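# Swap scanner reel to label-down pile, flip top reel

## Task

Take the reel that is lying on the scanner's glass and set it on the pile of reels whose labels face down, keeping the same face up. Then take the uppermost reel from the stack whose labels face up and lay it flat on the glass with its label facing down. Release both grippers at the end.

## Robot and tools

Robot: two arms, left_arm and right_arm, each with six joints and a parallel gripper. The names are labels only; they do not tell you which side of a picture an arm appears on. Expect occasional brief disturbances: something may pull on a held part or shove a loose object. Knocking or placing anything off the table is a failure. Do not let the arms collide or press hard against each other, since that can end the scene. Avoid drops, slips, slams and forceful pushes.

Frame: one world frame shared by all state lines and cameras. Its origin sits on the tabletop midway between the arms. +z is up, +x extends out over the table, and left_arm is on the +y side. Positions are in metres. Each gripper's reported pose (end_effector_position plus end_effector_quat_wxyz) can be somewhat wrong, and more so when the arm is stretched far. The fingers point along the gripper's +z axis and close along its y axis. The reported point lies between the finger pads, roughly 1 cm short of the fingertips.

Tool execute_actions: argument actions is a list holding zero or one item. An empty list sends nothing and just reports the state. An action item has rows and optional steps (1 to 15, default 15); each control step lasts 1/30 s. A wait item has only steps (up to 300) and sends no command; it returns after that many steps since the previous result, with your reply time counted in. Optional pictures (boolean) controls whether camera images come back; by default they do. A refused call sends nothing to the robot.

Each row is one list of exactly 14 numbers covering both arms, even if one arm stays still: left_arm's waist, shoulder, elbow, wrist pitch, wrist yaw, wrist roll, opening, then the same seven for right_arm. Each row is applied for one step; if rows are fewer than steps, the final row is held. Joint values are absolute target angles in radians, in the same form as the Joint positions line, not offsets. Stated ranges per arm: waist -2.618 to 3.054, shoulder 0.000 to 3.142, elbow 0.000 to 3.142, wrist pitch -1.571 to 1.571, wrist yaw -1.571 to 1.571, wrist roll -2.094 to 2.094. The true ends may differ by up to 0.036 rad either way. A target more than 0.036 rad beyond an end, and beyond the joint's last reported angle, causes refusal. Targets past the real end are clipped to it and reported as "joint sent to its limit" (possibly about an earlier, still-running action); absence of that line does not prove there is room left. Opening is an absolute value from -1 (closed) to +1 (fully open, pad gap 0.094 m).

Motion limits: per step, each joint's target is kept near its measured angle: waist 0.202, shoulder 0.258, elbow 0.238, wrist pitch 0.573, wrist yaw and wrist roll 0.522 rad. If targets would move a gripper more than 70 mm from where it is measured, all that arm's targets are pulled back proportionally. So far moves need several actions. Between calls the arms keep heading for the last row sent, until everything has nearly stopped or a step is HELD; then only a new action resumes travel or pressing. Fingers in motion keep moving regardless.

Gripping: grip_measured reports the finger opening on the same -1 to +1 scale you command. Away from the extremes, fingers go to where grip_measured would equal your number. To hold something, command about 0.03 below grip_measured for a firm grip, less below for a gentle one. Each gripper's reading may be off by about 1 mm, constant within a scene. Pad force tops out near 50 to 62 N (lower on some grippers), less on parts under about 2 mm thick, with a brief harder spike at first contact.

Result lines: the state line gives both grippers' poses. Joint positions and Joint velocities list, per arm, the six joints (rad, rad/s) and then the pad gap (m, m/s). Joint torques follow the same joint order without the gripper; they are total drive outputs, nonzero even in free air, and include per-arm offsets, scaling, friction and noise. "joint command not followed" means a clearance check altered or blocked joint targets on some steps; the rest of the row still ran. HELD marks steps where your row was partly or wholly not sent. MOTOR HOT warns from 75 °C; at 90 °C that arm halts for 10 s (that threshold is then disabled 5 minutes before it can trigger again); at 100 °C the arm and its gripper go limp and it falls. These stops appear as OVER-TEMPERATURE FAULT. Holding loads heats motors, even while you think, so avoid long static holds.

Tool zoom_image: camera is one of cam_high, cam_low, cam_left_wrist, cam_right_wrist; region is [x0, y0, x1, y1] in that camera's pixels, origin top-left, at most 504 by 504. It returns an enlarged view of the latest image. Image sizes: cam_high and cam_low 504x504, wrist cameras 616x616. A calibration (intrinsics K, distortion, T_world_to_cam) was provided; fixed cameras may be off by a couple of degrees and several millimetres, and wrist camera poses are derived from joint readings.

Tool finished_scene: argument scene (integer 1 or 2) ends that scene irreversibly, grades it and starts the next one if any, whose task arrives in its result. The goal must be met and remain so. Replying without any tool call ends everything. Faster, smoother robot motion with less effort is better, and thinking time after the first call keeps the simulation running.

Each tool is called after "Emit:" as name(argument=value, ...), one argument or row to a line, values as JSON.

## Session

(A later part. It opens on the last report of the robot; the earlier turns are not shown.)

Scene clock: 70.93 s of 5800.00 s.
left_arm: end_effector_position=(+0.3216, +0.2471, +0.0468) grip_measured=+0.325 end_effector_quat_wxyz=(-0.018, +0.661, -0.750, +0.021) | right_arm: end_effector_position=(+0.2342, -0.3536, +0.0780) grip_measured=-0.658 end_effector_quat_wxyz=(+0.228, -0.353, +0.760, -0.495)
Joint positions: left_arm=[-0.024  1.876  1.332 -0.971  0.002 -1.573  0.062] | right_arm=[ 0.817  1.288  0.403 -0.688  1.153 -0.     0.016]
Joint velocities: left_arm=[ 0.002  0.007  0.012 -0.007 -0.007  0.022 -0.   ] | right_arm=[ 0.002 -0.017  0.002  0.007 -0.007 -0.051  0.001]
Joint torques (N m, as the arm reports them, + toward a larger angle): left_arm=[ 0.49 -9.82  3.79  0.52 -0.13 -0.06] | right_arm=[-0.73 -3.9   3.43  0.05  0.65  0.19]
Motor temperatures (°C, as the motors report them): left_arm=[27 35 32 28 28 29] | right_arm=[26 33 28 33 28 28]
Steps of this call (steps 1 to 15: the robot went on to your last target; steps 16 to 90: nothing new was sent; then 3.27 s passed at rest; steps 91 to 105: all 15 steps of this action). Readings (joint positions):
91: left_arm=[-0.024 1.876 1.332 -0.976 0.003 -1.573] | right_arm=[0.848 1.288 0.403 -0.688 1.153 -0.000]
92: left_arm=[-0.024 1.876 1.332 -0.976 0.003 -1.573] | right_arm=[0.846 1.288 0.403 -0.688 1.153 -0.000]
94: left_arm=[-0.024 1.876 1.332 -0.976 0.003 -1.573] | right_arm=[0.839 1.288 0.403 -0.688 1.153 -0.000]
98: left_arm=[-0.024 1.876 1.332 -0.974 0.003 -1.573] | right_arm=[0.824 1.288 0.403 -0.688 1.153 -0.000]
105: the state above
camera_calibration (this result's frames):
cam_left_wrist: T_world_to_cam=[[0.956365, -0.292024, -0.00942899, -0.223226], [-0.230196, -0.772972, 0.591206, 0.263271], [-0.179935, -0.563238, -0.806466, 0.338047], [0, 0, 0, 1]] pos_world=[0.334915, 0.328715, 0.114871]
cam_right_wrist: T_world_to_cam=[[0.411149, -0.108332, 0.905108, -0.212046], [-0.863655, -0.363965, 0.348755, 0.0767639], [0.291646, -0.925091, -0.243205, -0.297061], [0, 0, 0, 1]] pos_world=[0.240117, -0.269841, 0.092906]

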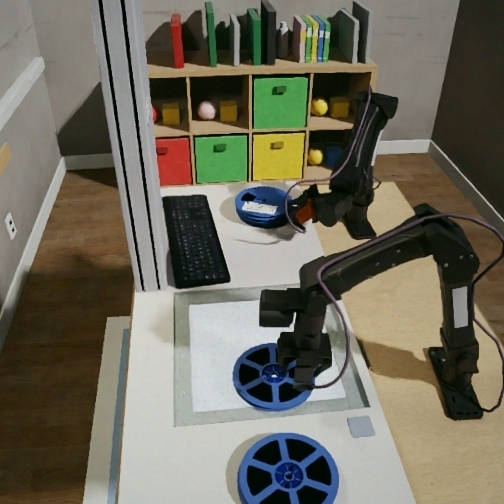

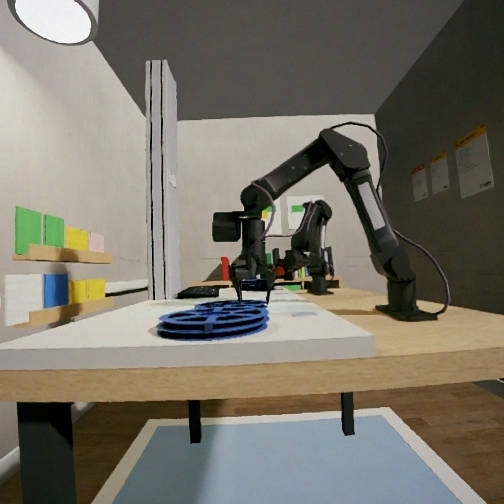

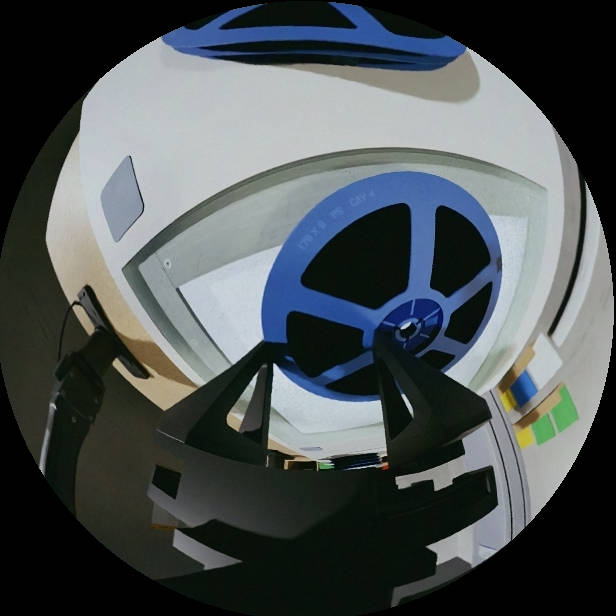

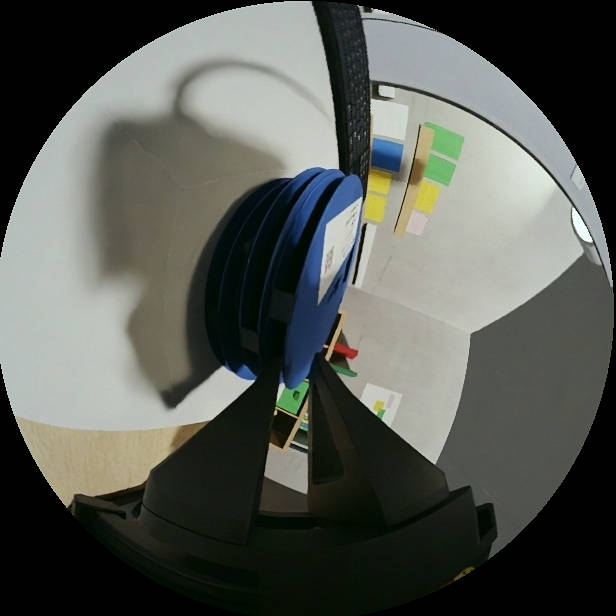

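Emit:
execute_actions(
  actions=[
    {"rows": [[-0.016,1.877,1.35,-0.975,-0.012,-1.578,0.265,0.805,1.268,0.396,-0.696,1.18,0.013,-0.66],[-0.016,1.877,1.37,-0.99,-0.012,-1.578,0.265,0.802,1.268,0.396,-0.696,1.18,0.013,-0.66],[-0.016,1.877,1.385,-1.01,-0.012,-1.578,0.265,0.799,1.268,0.396,-0.696,1.18,0.013,-0.66],[-0.016,1.877,1.40,-1.03,-0.012,-1.578,0.265,0.796,1.268,0.396,-0.696,1.18,0.013,-0.66],[-0.014,1.877,1.42,-1.05,-0.012,-1.578,0.265,0.793,1.268,0.396,-0.696,1.18,0.013,-0.66],[-0.01,1.877,1.44,-1.07,-0.012,-1.578,0.265,0.79,1.268,0.396,-0.696,1.18,0.013,-0.66],[-0.003,1.877,1.46,-1.09,-0.012,-1.578,0.265,0.79,1.268,0.396,-0.696,1.18,0.013,-0.66],[0.007,1.877,1.48,-1.11,-0.012,-1.578,0.265,0.79,1.268,0.396,-0.696,1.18,0.013,-0.66],[0.02,1.879,1.50,-1.128,-0.012,-1.578,0.265,0.79,1.268,0.396,-0.696,1.18,0.013,-0.66],[0.037,1.882,1.52,-1.142,-0.012,-1.578,0.265,0.79,1.268,0.396,-0.696,1.18,0.013,-0.66],[0.057,1.887,1.538,-1.152,-0.012,-1.578,0.265,0.79,1.268,0.396,-0.696,1.18,0.013,-0.66],[0.08,1.893,1.555,-1.16,-0.012,-1.578,0.265,0.79,1.268,0.396,-0.696,1.18,0.013,-0.66],[0.106,1.90,1.57,-1.167,-0.012,-1.578,0.265,0.79,1.268,0.396,-0.696,1.18,0.013,-0.66],[0.134,1.908,1.585,-1.174,-0.012,-1.578,0.265,0.79,1.268,0.396,-0.696,1.18,0.013,-0.66],[0.164,1.917,1.60,-1.18,-0.012,-1.578,0.265,0.79,1.268,0.396,-0.696,1.18,0.013,-0.66]], "steps": 15},
  ],
  pictures=false,
)

Emit:
execute_actions(
  actions=[
    {"rows": [[0.195,1.926,1.615,-1.186,-0.012,-1.578,0.265,0.79,1.268,0.396,-0.696,1.18,0.013,-0.66],[0.227,1.936,1.63,-1.192,-0.012,-1.578,0.265,0.79,1.268,0.396,-0.696,1.18,0.013,-0.66],[0.26,1.946,1.645,-1.198,-0.012,-1.578,0.265,0.79,1.268,0.396,-0.696,1.18,0.013,-0.66],[0.293,1.956,1.66,-1.204,-0.012,-1.578,0.265,0.79,1.268,0.396,-0.696,1.18,0.013,-0.66],[0.326,1.966,1.675,-1.21,-0.012,-1.578,0.265,0.79,1.268,0.396,-0.696,1.18,0.013,-0.66],[0.358,1.976,1.69,-1.215,-0.012,-1.578,0.265,0.79,1.268,0.396,-0.696,1.18,0.013,-0.66],[0.389,1.986,1.705,-1.22,-0.012,-1.578,0.265,0.79,1.268,0.396,-0.696,1.18,0.013,-0.66],[0.418,1.995,1.72,-1.225,-0.012,-1.578,0.265,0.79,1.268,0.396,-0.696,1.18,0.013,-0.66],[0.445,2.004,1.734,-1.23,-0.012,-1.578,0.265,0.79,1.268,0.396,-0.696,1.18,0.013,-0.66],[0.469,2.012,1.747,-1.234,-0.012,-1.578,0.265,0.79,1.268,0.396,-0.696,1.18,0.013,-0.66],[0.49,2.019,1.759,-1.238,-0.012,-1.578,0.265,0.79,1.268,0.396,-0.696,1.18,0.013,-0.66],[0.508,2.025,1.769,-1.24,-0.012,-1.578,0.265,0.79,1.268,0.396,-0.696,1.18,0.013,-0.66],[0.522,2.03,1.777,-1.24,-0.012,-1.578,0.265,0.79,1.268,0.396,-0.696,1.18,0.013,-0.66],[0.533,2.034,1.782,-1.24,-0.012,-1.578,0.265,0.79,1.268,0.396,-0.696,1.18,0.013,-0.66],[0.54,2.037,1.785,-1.24,-0.012,-1.578,0.265,0.79,1.268,0.396,-0.696,1.18,0.013,-0.66]], "steps": 15},
  ],
  pictures=false,
)

Emit:
execute_actions(
  actions=[
    {"rows": [[0.544,2.039,1.775,-1.225,-0.012,-1.578,0.265,0.79,1.268,0.396,-0.696,1.18,0.013,-0.66],[0.546,2.04,1.76,-1.21,-0.012,-1.578,0.265,0.79,1.268,0.396,-0.696,1.18,0.013,-0.66],[0.546,2.041,1.745,-1.198,-0.012,-1.578,0.265,0.79,1.268,0.396,-0.696,1.18,0.013,-0.66],[0.546,2.042,1.735,-1.188,-0.012,-1.578,0.265,0.79,1.268,0.396,-0.696,1.18,0.013,-0.66],[0.546,2.043,1.725,-1.178,-0.012,-1.578,0.265,0.79,1.268,0.396,-0.696,1.18,0.013,-0.66],[0.546,2.044,1.715,-1.17,-0.012,-1.578,0.265,0.79,1.268,0.396,-0.696,1.18,0.013,-0.66],[0.546,2.045,1.705,-1.162,-0.012,-1.578,0.265,0.79,1.268,0.396,-0.696,1.18,0.013,-0.66],[0.546,2.045,1.697,-1.156,-0.012,-1.578,0.265,0.79,1.268,0.396,-0.696,1.18,0.013,-0.66]], "steps": 15},
  ],
)

Scene clock: 77.07 s of 5800.00 s.
left_arm: end_effector_position=(+0.3505, +0.2889, +0.0983) grip_measured=+0.325 end_effector_quat_wxyz=(-0.037, +0.704, -0.708, +0.039) | right_arm: end_effector_position=(+0.2343, -0.3574, +0.0780) grip_measured=-0.658 end_effector_quat_wxyz=(+0.224, -0.347, +0.763, -0.497)
Joint positions: left_arm=[ 0.096  1.886  1.55  -1.127  0.003 -1.573  0.062] | right_arm=[ 0.8    1.288  0.403 -0.688  1.153 -0.     0.016]
Joint velocities: left_arm=[ 0.794  0.188  0.476 -0.271  0.007  0.037 -0.   ] | right_arm=[ 0.002 -0.007  0.017 -0.022 -0.081  0.066 -0.001]
Joint torques (N m, as the arm reports them, + toward a larger angle): left_arm=[ 1.45 -8.8   7.69  0.4  -0.17 -0.08] | right_arm=[-0.7  -3.95  3.41  0.05  0.67  0.21]
Motor temperatures (°C, as the motors report them): left_arm=[27 36 31 28 28 29] | right_arm=[26 33 28 33 28 28]
Steps of this call (steps 1 to 15: the robot went on to your last target; steps 16 to 90: nothing new was sent; then 2.63 s passed at rest; steps 91 to 105: all 15 steps of this action). Readings (joint positions):
91: left_arm=[-0.024 1.876 1.332 -0.971 0.002 -1.573] | right_arm=[0.817 1.288 0.403 -0.688 1.153 -0.000]
92: left_arm=[-0.024 1.876 1.333 -0.973 0.002 -1.573] | right_arm=[0.816 1.288 0.403 -0.688 1.153 -0.000]
94: left_arm=[-0.024 1.876 1.345 -0.987 0.002 -1.573] | right_arm=[0.811 1.288 0.403 -0.688 1.153 -0.000]
98: left_arm=[-0.019 1.876 1.411 -1.046 0.002 -1.573] | right_arm=[0.800 1.288 0.403 -0.688 1.153 -0.000]
105: the state above

Scene clock: 77.57 s of 5800.00 s.
left_arm: end_effector_position=(+0.3401, +0.4617, +0.0949) grip_measured=+0.325 end_effector_quat_wxyz=(-0.031, +0.841, -0.539, +0.016) | right_arm: end_effector_position=(+0.2343, -0.3574, +0.0780) grip_measured=-0.658 end_effector_quat_wxyz=(+0.224, -0.347, +0.763, -0.497)
Joint positions: left_arm=[ 0.531  2.032  1.744 -1.213 -0.006 -1.574  0.062] | right_arm=[ 0.8    1.288  0.403 -0.688  1.153 -0.     0.016]
Joint velocities: left_arm=[ 0.369  0.071  0.168 -0.051  0.007  0.007  0.   ] | right_arm=[-0.002  0.002 -0.007  0.007 -0.022  0.037  0.   ]
Joint torques (N m, as the arm reports them, + toward a larger angle): left_arm=[ -1.   -11.45   8.42   0.26   0.01  -0.06] | right_arm=[-0.72 -4.05  3.44  0.03  0.69  0.2 ]
Motor temperatures (°C, as the motors report them): left_arm=[27 36 32 27 28 29] | right_arm=[26 33 28 33 28 28]
Steps of this call (steps 1 to 15: all 15 steps of this action). Readings (joint positions):
1: left_arm=[0.126 1.894 1.566 -1.135 0.003 -1.573] | right_arm=[0.800 1.288 0.403 -0.688 1.153 -0.000]
2: left_arm=[0.158 1.904 1.581 -1.141 0.003 -1.573] | right_arm=[0.800 1.288 0.403 -0.688 1.153 -0.000]
4: left_arm=[0.225 1.928 1.610 -1.155 0.002 -1.573] | right_arm=[0.800 1.288 0.403 -0.688 1.153 -0.000]
8: left_arm=[0.361 1.980 1.665 -1.182 0.000 -1.574] | right_arm=[0.800 1.288 0.403 -0.688 1.153 -0.000]
15: the state above

Scene clock: 78.07 s of 5800.00 s.
left_arm: end_effector_position=(+0.3329, +0.4680, +0.0781) grip_measured=+0.325 end_effector_quat_wxyz=(-0.020, +0.847, -0.531, +0.008) | right_arm: end_effector_position=(+0.2343, -0.3574, +0.0780) grip_measured=-0.658 end_effector_quat_wxyz=(+0.224, -0.347, +0.763, -0.497)
Joint positions: left_arm=[ 0.552  2.048  1.702 -1.181 -0.008 -1.574  0.062] | right_arm=[ 0.8    1.288  0.403 -0.688  1.153 -0.     0.016]
Joint velocities: left_arm=[-0.012  0.002 -0.022 -0.007 -0.007  0.037  0.   ] | right_arm=[-0.007 -0.022  0.012  0.066  0.007 -0.007  0.   ]
Joint torques (N m, as the arm reports them, + toward a larger angle): left_arm=[ -0.47 -11.97   5.34   0.61  -0.08  -0.05] | right_arm=[-0.76 -3.93  3.43  0.02  0.67  0.21]
Motor temperatures (°C, as the motors report them): left_arm=[27 36 32 28 28 29] | right_arm=[26 33 28 33 28 28]
Steps of this call (steps 1 to 15: all 15 steps of this action). Readings (joint positions):
1: left_arm=[0.542 2.033 1.746 -1.213 -0.007 -1.574] | right_arm=[0.800 1.288 0.403 -0.688 1.153 -0.000]
2: left_arm=[0.549 2.033 1.747 -1.213 -0.008 -1.574] | right_arm=[0.800 1.288 0.403 -0.688 1.153 -0.000]
4: left_arm=[0.552 2.033 1.747 -1.212 -0.008 -1.574] | right_arm=[0.800 1.288 0.403 -0.688 1.153 -0.000]
8: left_arm=[0.552 2.033 1.723 -1.190 -0.008 -1.574] | right_arm=[0.800 1.288 0.403 -0.688 1.153 -0.000]
15: the state above
camera_calibration (this result's frames):
cam_left_wrist: T_world_to_cam=[[0.96051, 0.277286, -0.0231013, -0.435895], [0.237929, -0.775451, 0.584864, 0.263979], [0.144261, -0.567264, -0.810802, 0.383998], [0, 0, 0, 1]] pos_world=[0.300477, 0.543398, 0.146885]
cam_right_wrist: T_world_to_cam=[[0.409184, -0.115529, 0.905108, -0.214617], [-0.869908, -0.348754, 0.348755, 0.0823574], [0.275369, -0.930066, -0.243205, -0.298609], [0, 0, 0, 1]] pos_world=[0.241689, -0.273798, 0.092906]

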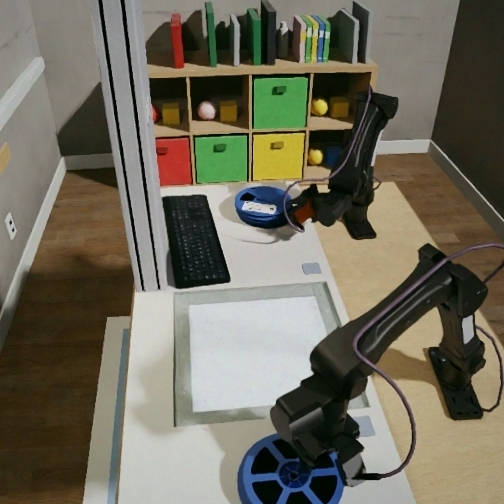

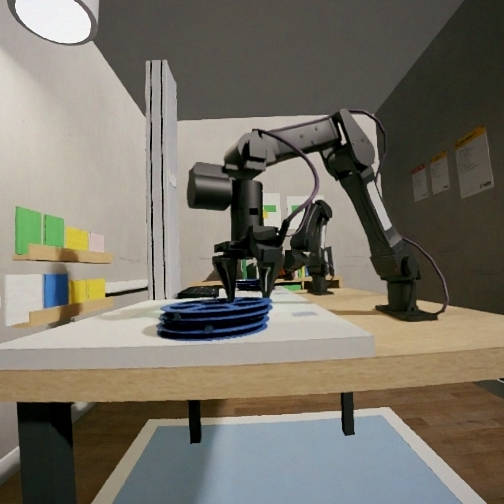

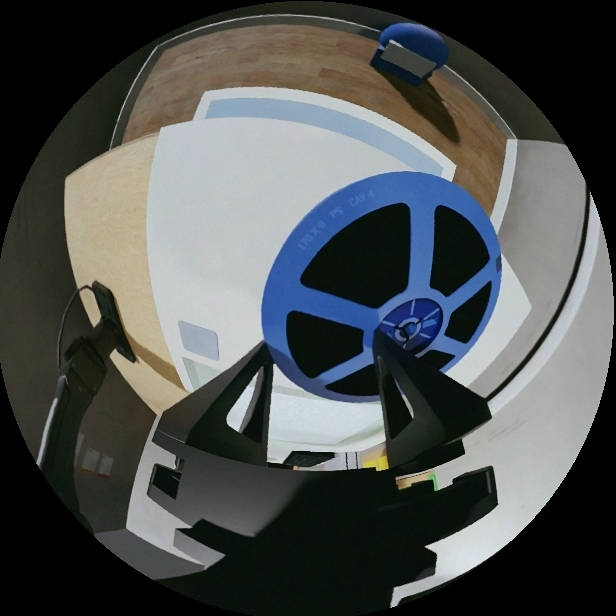

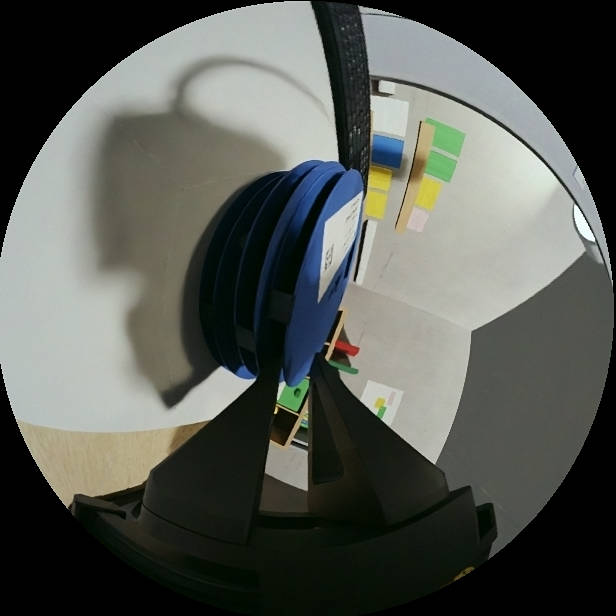

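Emit:
execute_actions(
  actions=[
    {"rows": [[0.538,2.045,1.697,-1.148,-0.012,-1.578,0.265,0.79,1.268,0.396,-0.696,1.18,0.013,-0.66],[0.532,2.045,1.695,-1.14,-0.012,-1.578,0.265,0.79,1.268,0.396,-0.696,1.18,0.013,-0.66],[0.527,2.045,1.69,-1.133,-0.012,-1.578,0.265,0.79,1.268,0.396,-0.696,1.18,0.013,-0.66],[0.524,2.045,1.685,-1.127,-0.012,-1.578,0.265,0.79,1.268,0.396,-0.696,1.18,0.013,-0.66],[0.524,2.045,1.68,-1.122,-0.012,-1.578,0.265,0.79,1.268,0.396,-0.696,1.18,0.013,-0.66],[0.524,2.045,1.675,-1.118,-0.012,-1.578,0.265,0.79,1.268,0.396,-0.696,1.18,0.013,-0.66],[0.524,2.045,1.67,-1.115,-0.012,-1.578,0.265,0.79,1.268,0.396,-0.696,1.18,0.013,-0.66],[0.524,2.045,1.664,-1.115,-0.012,-1.578,0.265,0.79,1.268,0.396,-0.696,1.18,0.013,-0.66]], "steps": 15},
  ],
)

Emit:
zoom_image(
  camera="cam_low",
  region=[140, 280, 290, 350],
)

Scene clock: 80.23 s of 5800.00 s.
left_arm: end_effector_position=(+0.3396, +0.4613, +0.0707) grip_measured=+0.325 end_effector_quat_wxyz=(-0.027, +0.841, -0.540, +0.013) | right_arm: end_effector_position=(+0.2343, -0.3574, +0.0780) grip_measured=-0.658 end_effector_quat_wxyz=(+0.224, -0.347, +0.763, -0.497)
Joint positions: left_arm=[ 0.529  2.048  1.671 -1.134 -0.008 -1.575  0.062] | right_arm=[ 0.8    1.288  0.403 -0.688  1.153 -0.     0.016]
Joint velocities: left_arm=[-0.007  0.012 -0.017  0.037  0.007  0.066 -0.   ] | right_arm=[ 0.012 -0.002  0.012 -0.007  0.007  0.051  0.   ]
Joint torques (N m, as the arm reports them, + toward a larger angle): left_arm=[ -0.41 -11.95   5.37   0.61  -0.08  -0.07] | right_arm=[-0.68 -4.11  3.47  0.06  0.69  0.2 ]
Motor temperatures (°C, as the motors report them): left_arm=[27 36 32 28 28 29] | right_arm=[26 33 28 33 28 28]
Steps of this call (steps 1 to 15: the robot went on to your last target; steps 16 to 50: nothing new was sent; steps 51 to 65: all 15 steps of this action). Readings (joint positions):
51: left_arm=[0.552 2.048 1.702 -1.174 -0.008 -1.574] | right_arm=[0.800 1.288 0.403 -0.688 1.153 -0.000]
52: left_arm=[0.551 2.048 1.702 -1.172 -0.008 -1.574] | right_arm=[0.800 1.288 0.403 -0.688 1.153 -0.000]
54: left_arm=[0.546 2.048 1.702 -1.165 -0.008 -1.574] | right_arm=[0.800 1.288 0.403 -0.688 1.153 -0.000]
58: left_arm=[0.532 2.048 1.684 -1.142 -0.008 -1.574] | right_arm=[0.800 1.288 0.403 -0.688 1.153 -0.000]
65: the state above
camera_calibration (this result's frames):
cam_left_wrist: T_world_to_cam=[[0.966538, 0.256439, -0.00654365, -0.434311], [0.21208, -0.784477, 0.582767, 0.274545], [0.144311, -0.564655, -0.812613, 0.372175], [0, 0, 0, 1]] pos_world=[0.307844, 0.536899, 0.139597]
cam_right_wrist: T_world_to_cam=[[0.409184, -0.115529, 0.905108, -0.214617], [-0.869908, -0.348754, 0.348755, 0.0823574], [0.275369, -0.930066, -0.243205, -0.298609], [0, 0, 0, 1]] pos_world=[0.241689, -0.273798, 0.092906]

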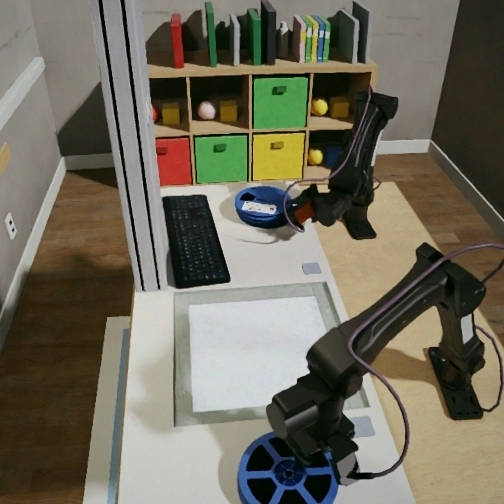

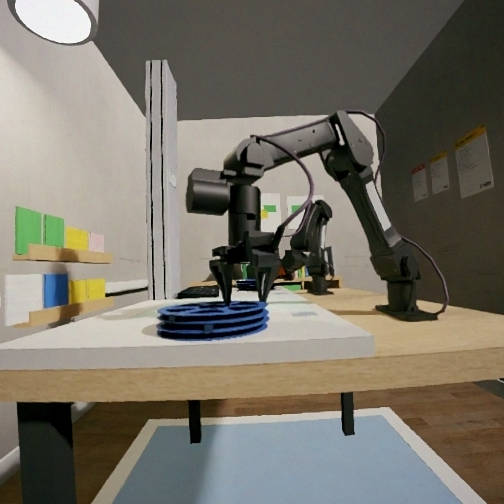

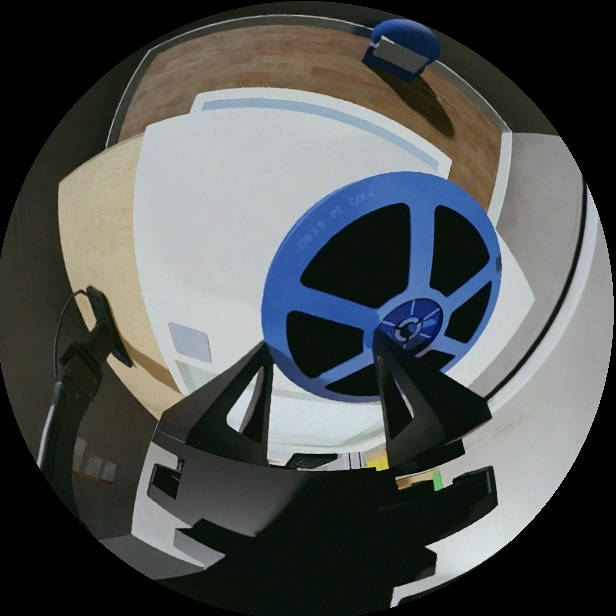

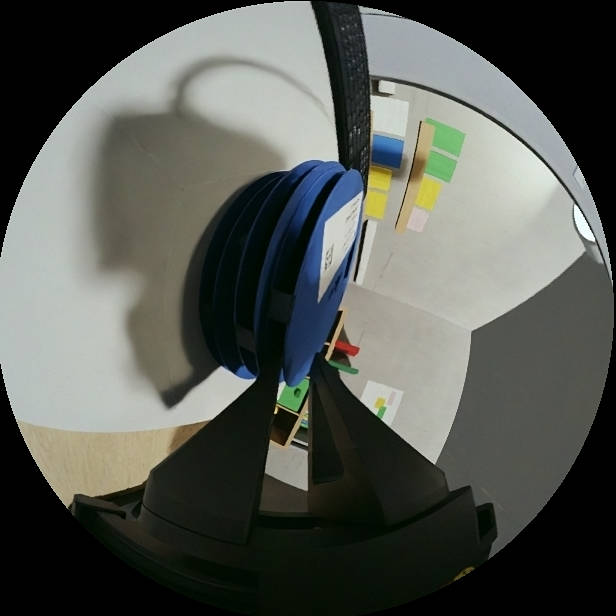

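Region (140, 280, 290, 350) of cam_low's 504x504 image, scaled by 3.360, with more detail than that image has; it fills the top 235 rows of this view, and the rest is white.

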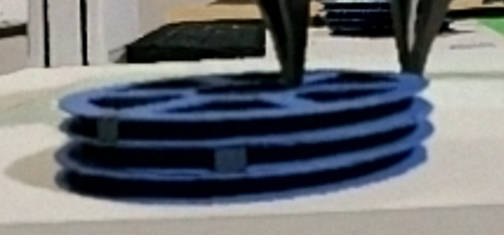

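Emit:
execute_actions(
  actions=[
    {"rows": [[0.524,2.045,1.66,-1.115,-0.012,-1.578,0.32,0.79,1.268,0.396,-0.696,1.18,0.013,-0.66],[0.524,2.045,1.66,-1.115,-0.012,-1.578,0.37,0.79,1.268,0.396,-0.696,1.18,0.013,-0.66],[0.524,2.045,1.66,-1.115,-0.012,-1.578,0.42,0.79,1.268,0.396,-0.696,1.18,0.013,-0.66],[0.524,2.045,1.66,-1.115,-0.012,-1.578,0.48,0.79,1.268,0.396,-0.696,1.18,0.013,-0.66],[0.524,2.035,1.66,-1.115,-0.012,-1.578,0.48,0.79,1.268,0.396,-0.696,1.18,0.013,-0.66],[0.524,2.022,1.66,-1.12,-0.012,-1.578,0.48,0.79,1.268,0.396,-0.696,1.18,0.013,-0.66],[0.524,2.01,1.66,-1.13,-0.012,-1.578,0.48,0.79,1.268,0.396,-0.696,1.18,0.013,-0.66],[0.524,1.995,1.66,-1.14,-0.012,-1.578,0.48,0.79,1.268,0.396,-0.696,1.18,0.013,-0.66],[0.524,1.98,1.66,-1.15,-0.012,-1.578,0.48,0.79,1.268,0.396,-0.696,1.18,0.013,-0.66],[0.524,1.96,1.655,-1.16,-0.012,-1.578,0.48,0.79,1.268,0.396,-0.696,1.18,0.013,-0.66],[0.524,1.94,1.645,-1.17,-0.012,-1.578,0.48,0.79,1.268,0.396,-0.696,1.18,0.013,-0.66],[0.524,1.92,1.635,-1.18,-0.012,-1.578,0.48,0.79,1.268,0.396,-0.696,1.18,0.013,-0.66],[0.524,1.90,1.625,-1.19,-0.012,-1.578,0.48,0.79,1.268,0.396,-0.696,1.18,0.013,-0.66],[0.524,1.885,1.615,-1.2,-0.012,-1.578,0.48,0.79,1.268,0.396,-0.696,1.18,0.013,-0.66],[0.524,1.875,1.61,-1.2,-0.012,-1.578,0.48,0.79,1.268,0.396,-0.696,1.18,0.013,-0.66]], "steps": 15},
  ],
)

Emit:
zoom_image(
  camera="cam_right_wrist",
  region=[210, 150, 380, 420],
)

Emit:
zoom_image(
  camera="cam_high",
  region=[220, 170, 340, 250],
)

Scene clock: 84.70 s of 5800.00 s.
left_arm: end_effector_position=(+0.3279, +0.4560, +0.1007) grip_measured=+0.478 end_effector_quat_wxyz=(-0.047, +0.840, -0.539, +0.026) | right_arm: end_effector_position=(+0.2343, -0.3574, +0.0780) grip_measured=-0.658 end_effector_quat_wxyz=(+0.224, -0.347, +0.763, -0.497)
Joint positions: left_arm=[ 0.529  1.939  1.631 -1.156 -0.008 -1.575  0.069] | right_arm=[ 0.8    1.288  0.403 -0.688  1.153 -0.     0.016]
Joint velocities: left_arm=[ 0.007 -0.623 -0.173 -0.271 -0.022  0.007 -0.001] | right_arm=[-0.002 -0.012  0.012 -0.022 -0.051 -0.007 -0.   ]
Joint torques (N m, as the arm reports them, + toward a larger angle): left_arm=[ -0.4  -12.82   5.02   0.48  -0.09   0.  ] | right_arm=[-0.62 -4.06  3.47  0.05  0.65  0.21]
Motor temperatures (°C, as the motors report them): left_arm=[27 37 32 28 28 29] | right_arm=[26 33 28 33 28 28]
Steps of this call (steps 1 to 15: the robot went on to your last target; steps 16 to 90: nothing new was sent; then 0.97 s passed at rest; steps 91 to 105: all 15 steps of this action). Readings (joint positions):
91: left_arm=[0.529 2.048 1.671 -1.133 -0.008 -1.575] | right_arm=[0.800 1.288 0.403 -0.688 1.153 -0.000]
92: left_arm=[0.529 2.048 1.671 -1.133 -0.008 -1.575] | right_arm=[0.800 1.288 0.403 -0.688 1.153 -0.000]
94: left_arm=[0.529 2.048 1.671 -1.132 -0.008 -1.575] | right_arm=[0.800 1.288 0.403 -0.688 1.153 -0.000]
98: left_arm=[0.529 2.047 1.671 -1.129 -0.008 -1.575] | right_arm=[0.800 1.288 0.403 -0.688 1.153 -0.000]
105: the state above
camera_calibration (this result's frames):
cam_left_wrist: T_world_to_cam=[[0.965829, 0.256117, 0.0397212, -0.425714], [0.187314, -0.795699, 0.576, 0.269302], [0.17913, -0.548877, -0.816484, 0.377026], [0, 0, 0, 1]] pos_world=[0.293186, 0.530258, 0.169628]
cam_right_wrist: T_world_to_cam=[[0.409184, -0.115529, 0.905108, -0.214617], [-0.869908, -0.348754, 0.348755, 0.0823574], [0.275369, -0.930066, -0.243205, -0.298609], [0, 0, 0, 1]] pos_world=[0.241689, -0.273798, 0.092906]

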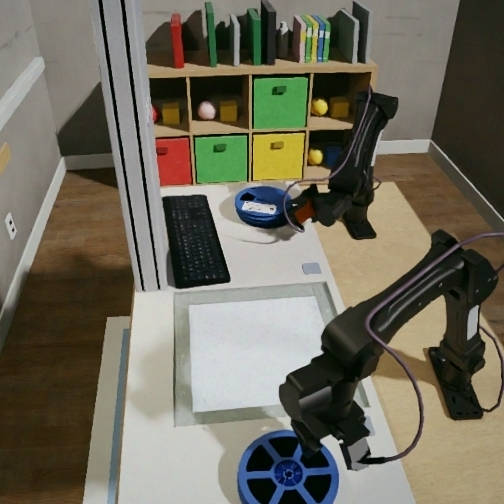

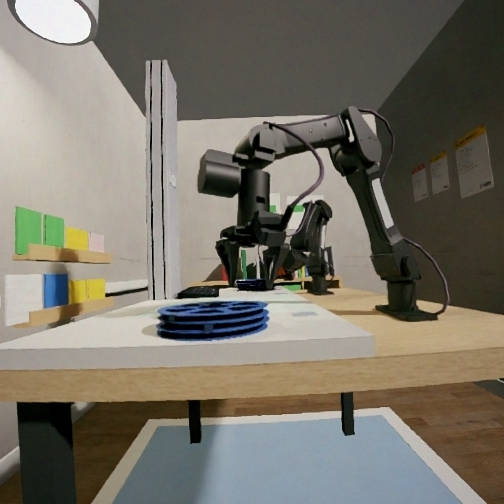

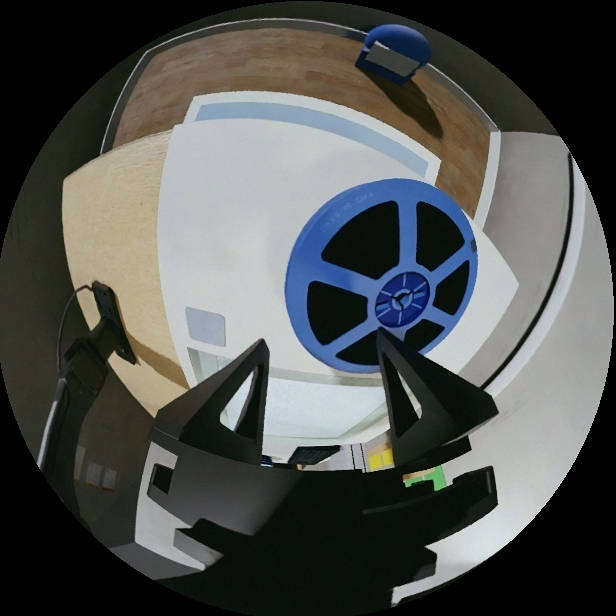

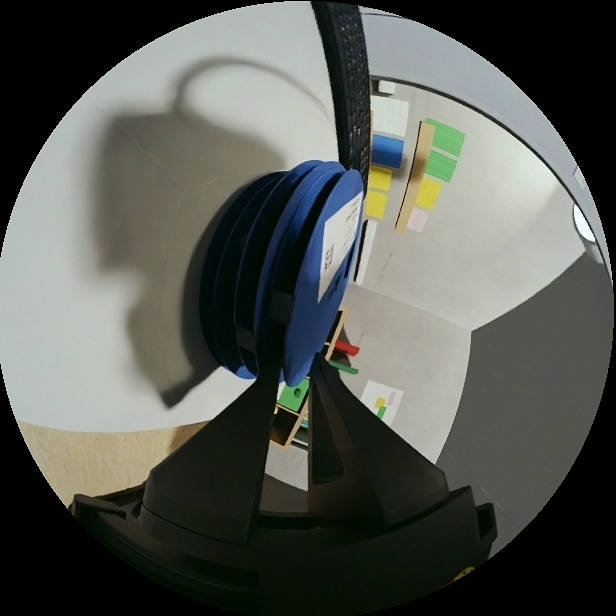

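Region (210, 150, 380, 420) of cam_right_wrist's 616x616 image, scaled by 1.867, with more detail than that image has; it fills the left 317 columns of this view, and the rest is white.

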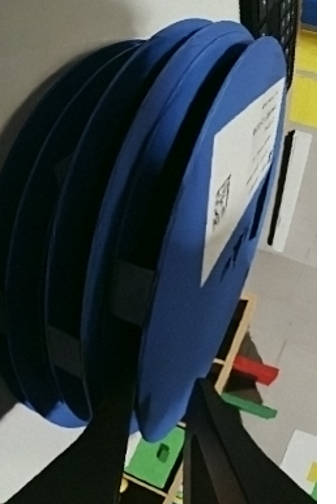

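Region (220, 170, 340, 250) of cam_high's 504x504 image, scaled by 4.200, with more detail than that image has.

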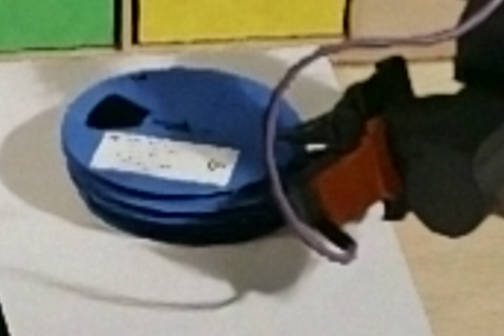

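Emit:
execute_actions(
  actions=[
    {"rows": [[0.526,1.865,1.60,-1.2,-0.012,-1.578,0.48,0.79,1.268,0.396,-0.68,1.18,0.013,-0.62],[0.528,1.85,1.585,-1.2,-0.012,-1.578,0.48,0.79,1.268,0.396,-0.674,1.18,0.013,-0.58],[0.531,1.83,1.565,-1.2,-0.012,-1.578,0.48,0.788,1.268,0.396,-0.669,1.18,0.013,-0.54],[0.534,1.81,1.545,-1.2,-0.012,-1.578,0.48,0.784,1.268,0.396,-0.664,1.18,0.013,-0.54],[0.537,1.785,1.52,-1.2,-0.012,-1.578,0.48,0.78,1.268,0.396,-0.659,1.18,0.013,-0.54],[0.54,1.76,1.495,-1.2,-0.012,-1.578,0.48,0.776,1.268,0.396,-0.654,1.18,0.013,-0.54],[0.543,1.735,1.47,-1.2,-0.012,-1.578,0.48,0.772,1.268,0.396,-0.649,1.18,0.013,-0.54],[0.546,1.71,1.445,-1.2,-0.012,-1.578,0.48,0.768,1.268,0.396,-0.645,1.18,0.013,-0.54],[0.549,1.685,1.42,-1.2,-0.012,-1.578,0.48,0.764,1.268,0.396,-0.641,1.18,0.013,-0.54],[0.552,1.66,1.395,-1.2,-0.012,-1.578,0.48,0.76,1.268,0.396,-0.637,1.18,0.013,-0.54],[0.555,1.635,1.37,-1.2,-0.012,-1.578,0.48,0.756,1.268,0.396,-0.633,1.18,0.013,-0.54],[0.558,1.61,1.345,-1.2,-0.012,-1.578,0.48,0.752,1.268,0.396,-0.629,1.18,0.013,-0.54],[0.561,1.585,1.32,-1.2,-0.012,-1.578,0.48,0.748,1.268,0.396,-0.629,1.18,0.013,-0.54],[0.564,1.56,1.295,-1.2,-0.012,-1.578,0.48,0.745,1.268,0.396,-0.629,1.18,0.013,-0.54],[0.567,1.535,1.27,-1.2,-0.012,-1.578,0.48,0.745,1.268,0.396,-0.629,1.18,0.013,-0.54]], "steps": 15},
  ],
  pictures=false,
)

Emit:
execute_actions(
  actions=[
    {"rows": [[0.57,1.51,1.245,-1.2,-0.012,-1.578,0.48,0.745,1.268,0.396,-0.629,1.18,0.013,-0.54],[0.573,1.485,1.22,-1.2,-0.012,-1.578,0.48,0.745,1.268,0.396,-0.629,1.18,0.013,-0.54],[0.576,1.46,1.195,-1.2,-0.012,-1.578,0.48,0.745,1.268,0.396,-0.629,1.18,0.013,-0.54],[0.579,1.435,1.17,-1.2,-0.012,-1.578,0.48,0.745,1.268,0.396,-0.629,1.18,0.013,-0.54],[0.582,1.41,1.145,-1.2,-0.012,-1.578,0.48,0.745,1.268,0.396,-0.629,1.18,0.013,-0.54],[0.585,1.385,1.12,-1.2,-0.012,-1.578,0.48,0.745,1.268,0.396,-0.629,1.18,0.013,-0.54],[0.588,1.36,1.095,-1.2,-0.012,-1.578,0.48,0.745,1.268,0.396,-0.629,1.18,0.013,-0.54],[0.59,1.34,1.075,-1.2,-0.012,-1.578,0.48,0.745,1.268,0.396,-0.629,1.18,0.013,-0.54],[0.59,1.32,1.055,-1.2,-0.012,-1.578,0.48,0.745,1.268,0.396,-0.629,1.18,0.013,-0.54],[0.59,1.31,1.04,-1.2,-0.012,-1.578,0.48,0.745,1.268,0.396,-0.629,1.18,0.013,-0.54],[0.59,1.3,1.03,-1.2,-0.012,-1.578,0.48,0.745,1.268,0.396,-0.629,1.18,0.013,-0.54]], "steps": 12},
  ],
)

Emit:
zoom_image(
  camera="cam_right_wrist",
  region=[210, 150, 380, 420],
)

Emit:
zoom_image(
  camera="cam_right_wrist",
  region=[220, 290, 350, 420],
)

Scene clock: 96.03 s of 5800.00 s.
left_arm: end_effector_position=(+0.2455, +0.4266, +0.1260) grip_measured=+0.478 end_effector_quat_wxyz=(-0.046, +0.847, -0.529, +0.024) | right_arm: end_effector_position=(+0.2381, -0.3628, +0.0784) grip_measured=-0.542 end_effector_quat_wxyz=(+0.228, -0.321, +0.774, -0.496)
Joint positions: left_arm=[ 0.553  1.602  1.324 -1.188 -0.008 -1.575  0.069] | right_arm=[ 0.758  1.288  0.403 -0.651  1.155 -0.     0.021]
Joint velocities: left_arm=[ 0.1   -0.774 -0.706  0.022  0.022 -0.11  -0.001] | right_arm=[-0.066 -0.007 -0.002  0.037  0.007  0.022 -0.   ]
Joint torques (N m, as the arm reports them, + toward a larger angle): left_arm=[ 0.81 -9.21  5.04  0.41 -0.04 -0.04] | right_arm=[-0.58 -4.1   3.43  0.28  0.7   0.2 ]
Motor temperatures (°C, as the motors report them): left_arm=[27 38 32 27 28 29] | right_arm=[26 33 28 32 28 28]
Steps of this call (steps 1 to 30: the robot went on to your last target; steps 31 to 90: nothing new was sent; then 7.83 s passed at rest; steps 91 to 105: all 15 steps of this action). Readings (joint positions):
91: left_arm=[0.529 1.887 1.621 -1.183 -0.008 -1.575] | right_arm=[0.800 1.288 0.403 -0.688 1.153 -0.000]
92: left_arm=[0.529 1.886 1.617 -1.182 -0.008 -1.575] | right_arm=[0.800 1.288 0.403 -0.688 1.153 -0.000]
94: left_arm=[0.529 1.872 1.589 -1.180 -0.008 -1.575] | right_arm=[0.799 1.288 0.403 -0.686 1.154 -0.000]
98: left_arm=[0.530 1.796 1.491 -1.182 -0.008 -1.575] | right_arm=[0.783 1.288 0.403 -0.673 1.155 -0.000]
105: the state above

Scene clock: 96.43 s of 5800.00 s.
left_arm: end_effector_position=(+0.1760, +0.4002, +0.1170) grip_measured=+0.478 end_effector_quat_wxyz=(-0.040, +0.854, -0.518, +0.020) | right_arm: end_effector_position=(+0.2385, -0.3632, +0.0784) grip_measured=-0.542 end_effector_quat_wxyz=(+0.229, -0.318, +0.775, -0.496)
Joint positions: left_arm=[ 0.581  1.334  1.051 -1.198 -0.008 -1.575  0.069] | right_arm=[ 0.754  1.288  0.403 -0.647  1.155 -0.     0.021]
Joint velocities: left_arm=[-0.017 -0.266 -0.261 -0.11  -0.022 -0.007  0.001] | right_arm=[-0.002 -0.007 -0.007 -0.007 -0.007  0.051 -0.   ]
Joint torques (N m, as the arm reports them, + toward a larger angle): left_arm=[ 0.54 -6.27  5.75  0.7  -0.02 -0.03] | right_arm=[-0.69 -4.04  3.59  0.35  0.68  0.18]
Motor temperatures (°C, as the motors report them): left_arm=[27 38 32 27 28 29] | right_arm=[26 33 28 32 28 28]
Steps of this call (steps 1 to 12: all 12 steps of this action). Readings (joint positions):
1: left_arm=[0.556 1.575 1.299 -1.189 -0.008 -1.575] | right_arm=[0.756 1.288 0.403 -0.649 1.155 -0.000]
2: left_arm=[0.559 1.550 1.274 -1.190 -0.008 -1.575] | right_arm=[0.755 1.288 0.403 -0.648 1.155 -0.000]
4: left_arm=[0.565 1.502 1.223 -1.191 -0.008 -1.575] | right_arm=[0.755 1.288 0.403 -0.647 1.155 -0.000]
8: left_arm=[0.577 1.405 1.122 -1.193 -0.008 -1.575] | right_arm=[0.755 1.288 0.403 -0.647 1.155 -0.000]
12: the state above
camera_calibration (this result's frames):
cam_left_wrist: T_world_to_cam=[[0.951841, 0.305742, 0.0227998, -0.280767], [0.23683, -0.780453, 0.578624, 0.228931], [0.194704, -0.545358, -0.815276, 0.382626], [0, 0, 0, 1]] pos_world=[0.138529, 0.473181, 0.185882]
cam_right_wrist: T_world_to_cam=[[0.376072, -0.160041, 0.912665, -0.226216], [-0.894838, -0.318369, 0.312898, 0.103611], [0.240488, -0.934359, -0.262941, -0.296711], [0, 0, 0, 1]] pos_world=[0.249144, -0.280452, 0.0960225]

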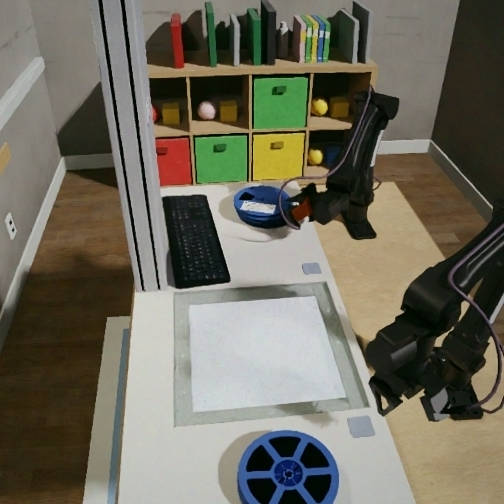

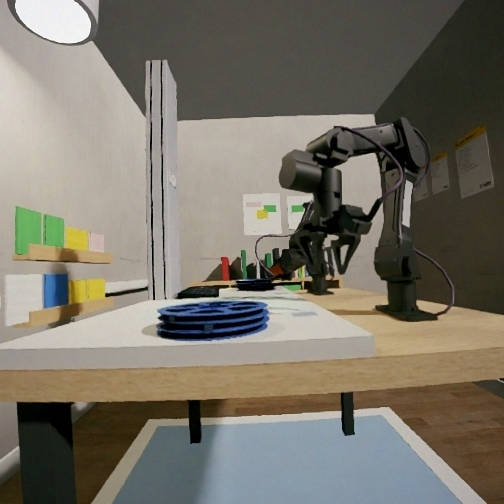

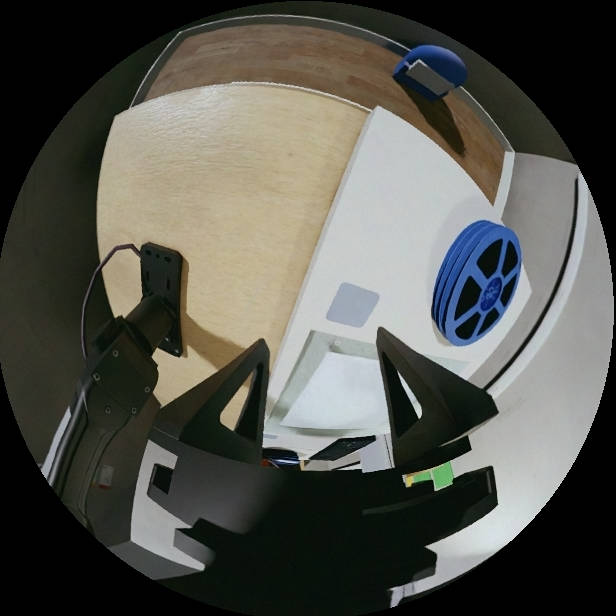

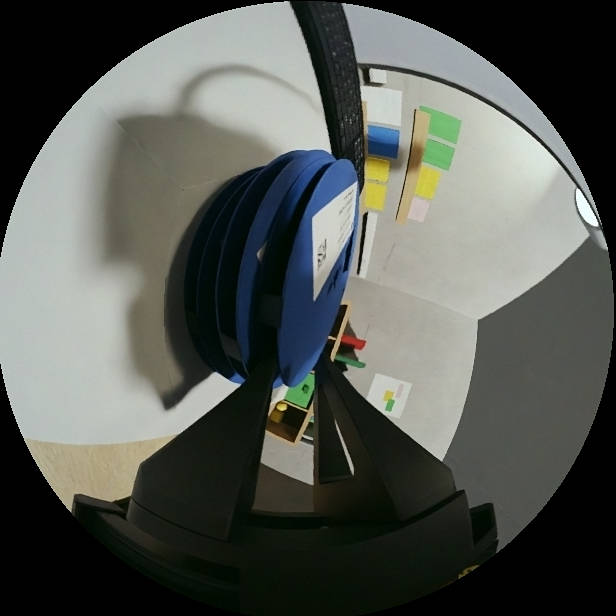

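Region (210, 150, 380, 420) of cam_right_wrist's 616x616 image, scaled by 1.867, with more detail than that image has; it fills the left 317 columns of this view, and the rest is white.

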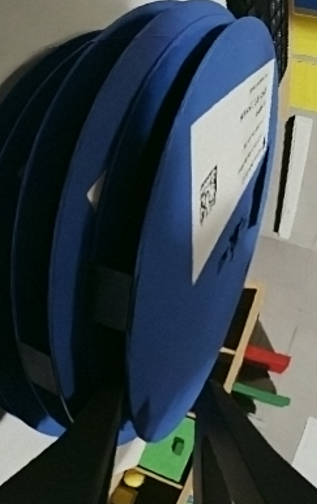

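Region (220, 290, 350, 420) of cam_right_wrist's 616x616 image, scaled by 3.877, with more detail than that image has.

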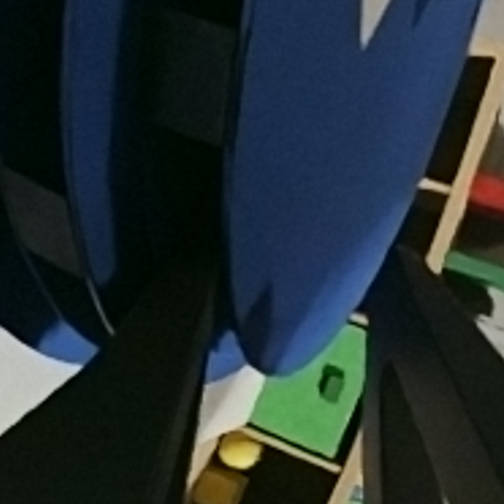

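Emit:
execute_actions(
  actions=[
    {"rows": [[0.59,1.3,1.03,-1.2,-0.012,-1.578,0.48,0.748,1.268,0.396,-0.629,1.20,0.013,-0.56],[0.59,1.3,1.03,-1.2,-0.012,-1.578,0.48,0.752,1.268,0.396,-0.629,1.22,0.013,-0.585],[0.59,1.3,1.03,-1.2,-0.012,-1.578,0.48,0.756,1.268,0.396,-0.629,1.24,0.013,-0.61],[0.59,1.3,1.03,-1.2,-0.012,-1.578,0.48,0.76,1.268,0.396,-0.629,1.26,0.013,-0.635],[0.59,1.3,1.03,-1.2,-0.012,-1.578,0.48,0.763,1.268,0.396,-0.629,1.28,0.013,-0.66],[0.59,1.3,1.03,-1.2,-0.012,-1.578,0.48,0.766,1.268,0.396,-0.629,1.30,0.013,-0.685],[0.59,1.3,1.03,-1.2,-0.012,-1.578,0.48,0.769,1.268,0.396,-0.629,1.32,0.013,-0.71],[0.59,1.3,1.03,-1.2,-0.012,-1.578,0.48,0.772,1.268,0.396,-0.629,1.34,0.013,-0.735],[0.59,1.3,1.03,-1.2,-0.012,-1.578,0.48,0.774,1.268,0.396,-0.629,1.36,0.013,-0.76],[0.59,1.3,1.03,-1.2,-0.012,-1.578,0.48,0.775,1.268,0.396,-0.629,1.37,0.013,-0.785],[0.59,1.3,1.03,-1.2,-0.012,-1.578,0.48,0.775,1.268,0.396,-0.629,1.37,0.013,-0.81],[0.59,1.3,1.03,-1.2,-0.012,-1.578,0.48,0.775,1.268,0.396,-0.629,1.37,0.013,-0.835],[0.59,1.3,1.03,-1.2,-0.012,-1.578,0.48,0.775,1.268,0.396,-0.629,1.37,0.013,-0.86],[0.59,1.3,1.03,-1.2,-0.012,-1.578,0.48,0.775,1.268,0.396,-0.629,1.37,0.013,-0.88],[0.59,1.3,1.03,-1.2,-0.012,-1.578,0.48,0.775,1.268,0.396,-0.629,1.37,0.013,-0.90]], "steps": 15},
  ],
  pictures=false,
)

Emit:
execute_actions(
  actions=[
    {"rows": [[0.59,1.3,1.03,-1.2,-0.012,-1.578,0.48,0.775,1.268,0.396,-0.629,1.37,0.013,-0.92],[0.59,1.3,1.03,-1.2,-0.012,-1.578,0.48,0.775,1.268,0.396,-0.629,1.37,0.013,-0.94],[0.59,1.3,1.03,-1.2,-0.012,-1.578,0.48,0.775,1.268,0.396,-0.629,1.37,0.013,-0.96],[0.59,1.3,1.03,-1.2,-0.012,-1.578,0.48,0.775,1.268,0.396,-0.629,1.37,0.013,-1]], "steps": 10},
  ],
)

Emit:
zoom_image(
  camera="cam_right_wrist",
  region=[210, 260, 370, 420],
)

Emit:
zoom_image(
  camera="cam_high",
  region=[220, 160, 340, 240],
)

Scene clock: 103.63 s of 5800.00 s.
left_arm: end_effector_position=(+0.1731, +0.3988, +0.1162) grip_measured=+0.478 end_effector_quat_wxyz=(-0.039, +0.854, -0.518, +0.019) | right_arm: end_effector_position=(+0.2447, -0.3672, +0.1045) grip_measured=-0.889 end_effector_quat_wxyz=(+0.257, -0.303, +0.733, -0.552)
Joint positions: left_arm=[ 0.581  1.325  1.041 -1.201 -0.008 -1.575  0.069] | right_arm=[ 0.766  1.288  0.403 -0.643  1.31  -0.     0.005]
Joint velocities: left_arm=[-0.007 -0.027  0.027 -0.066  0.037 -0.066  0.   ] | right_arm=[-0.002 -0.002 -0.022  0.022  0.11  -0.037 -0.018]
Joint torques (N m, as the arm reports them, + toward a larger angle): left_arm=[ 0.69 -6.79  4.87  0.52 -0.04 -0.04] | right_arm=[ 0.66 -4.11  3.48  0.32  0.8   0.21]
Motor temperatures (°C, as the motors report them): left_arm=[27 36 32 28 28 29] | right_arm=[26 33 28 33 28 28]
Steps of this call (steps 1 to 15: the robot went on to your last target; steps 16 to 90: nothing new was sent; then 3.70 s passed at rest; steps 91 to 105: all 15 steps of this action). Readings (joint positions):
91: left_arm=[0.581 1.325 1.041 -1.201 -0.008 -1.575] | right_arm=[0.754 1.288 0.403 -0.646 1.157 -0.000]
92: left_arm=[0.581 1.325 1.041 -1.201 -0.008 -1.575] | right_arm=[0.754 1.288 0.403 -0.646 1.160 -0.000]
94: left_arm=[0.581 1.325 1.041 -1.201 -0.008 -1.575] | right_arm=[0.754 1.288 0.403 -0.646 1.176 -0.000]
98: left_arm=[0.581 1.325 1.041 -1.201 -0.008 -1.575] | right_arm=[0.759 1.288 0.403 -0.645 1.232 -0.000]
105: the state above

Scene clock: 103.97 s of 5800.00 s.
left_arm: end_effector_position=(+0.1731, +0.3988, +0.1162) grip_measured=+0.478 end_effector_quat_wxyz=(-0.039, +0.854, -0.518, +0.019) | right_arm: end_effector_position=(+0.2452, -0.3678, +0.1075) grip_measured=-0.974 end_effector_quat_wxyz=(+0.260, -0.301, +0.728, -0.559)
Joint positions: left_arm=[ 0.581  1.325  1.041 -1.201 -0.008 -1.575  0.069] | right_arm=[ 0.766  1.288  0.403 -0.643  1.328  0.     0.001]
Joint velocities: left_arm=[-0.007 -0.002 -0.017  0.007 -0.022 -0.11   0.001] | right_arm=[-0.012 -0.007  0.007  0.022 -0.022 -0.051 -0.   ]
Joint torques (N m, as the arm reports them, + toward a larger angle): left_arm=[ 0.69 -6.73  4.94  0.54 -0.06 -0.08] | right_arm=[ 0.61 -4.1   3.49  0.29  0.81  0.18]
Motor temperatures (°C, as the motors report them): left_arm=[27 36 32 28 28 29] | right_arm=[26 33 28 33 28 28]
Steps of this call (steps 1 to 10: all 10 steps of this action). Readings (joint positions):
1: left_arm=[0.581 1.325 1.041 -1.201 -0.008 -1.575] | right_arm=[0.766 1.288 0.403 -0.643 1.314 -0.000]
2: left_arm=[0.581 1.325 1.041 -1.201 -0.008 -1.575] | right_arm=[0.766 1.288 0.403 -0.643 1.318 -0.000]
4: left_arm=[0.581 1.325 1.041 -1.201 -0.008 -1.575] | right_arm=[0.766 1.288 0.403 -0.643 1.323 0.000]
8: left_arm=[0.581 1.325 1.041 -1.201 -0.008 -1.575] | right_arm=[0.766 1.288 0.403 -0.643 1.327 0.000]
10: the state above
camera_calibration (this result's frames):
cam_left_wrist: T_world_to_cam=[[0.951912, 0.305778, 0.0190384, -0.277181], [0.238792, -0.779439, 0.579184, 0.228128], [0.191941, -0.546786, -0.814975, 0.382716], [0, 0, 0, 1]] pos_world=[0.135918, 0.471832, 0.185053]
cam_right_wrist: T_world_to_cam=[[0.256031, -0.0493691, 0.965407, -0.191593], [-0.928233, -0.291371, 0.231272, 0.126011], [0.269874, -0.955335, -0.120426, -0.325221], [0, 0, 0, 1]] pos_world=[0.25379, -0.283438, 0.116657]

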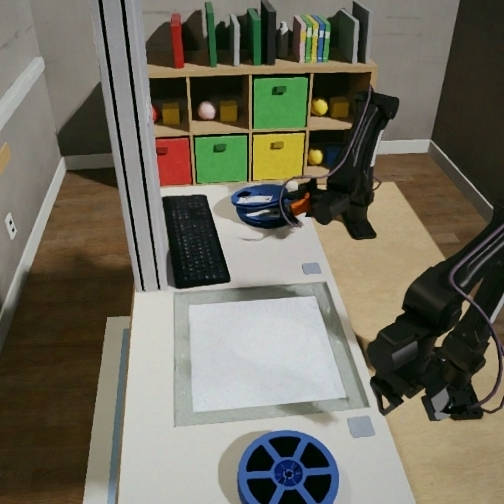

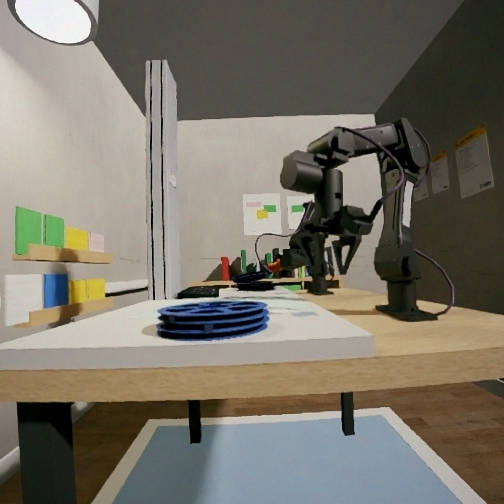

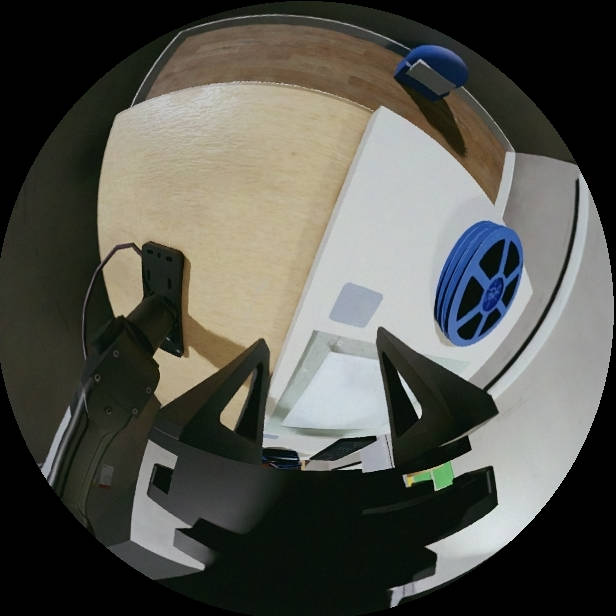

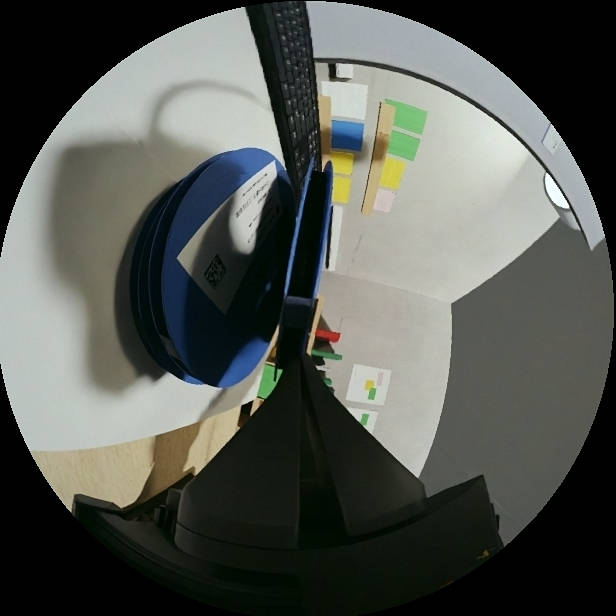

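Region (210, 260, 370, 420) of cam_right_wrist's 616x616 image, scaled by 3.150, with more detail than that image has.

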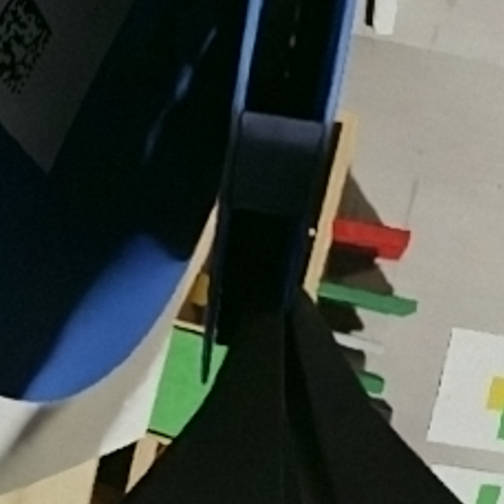

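Region (220, 160, 340, 240) of cam_high's 504x504 image, scaled by 4.200, with more detail than that image has.

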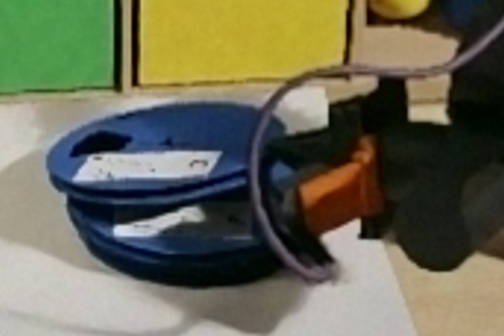

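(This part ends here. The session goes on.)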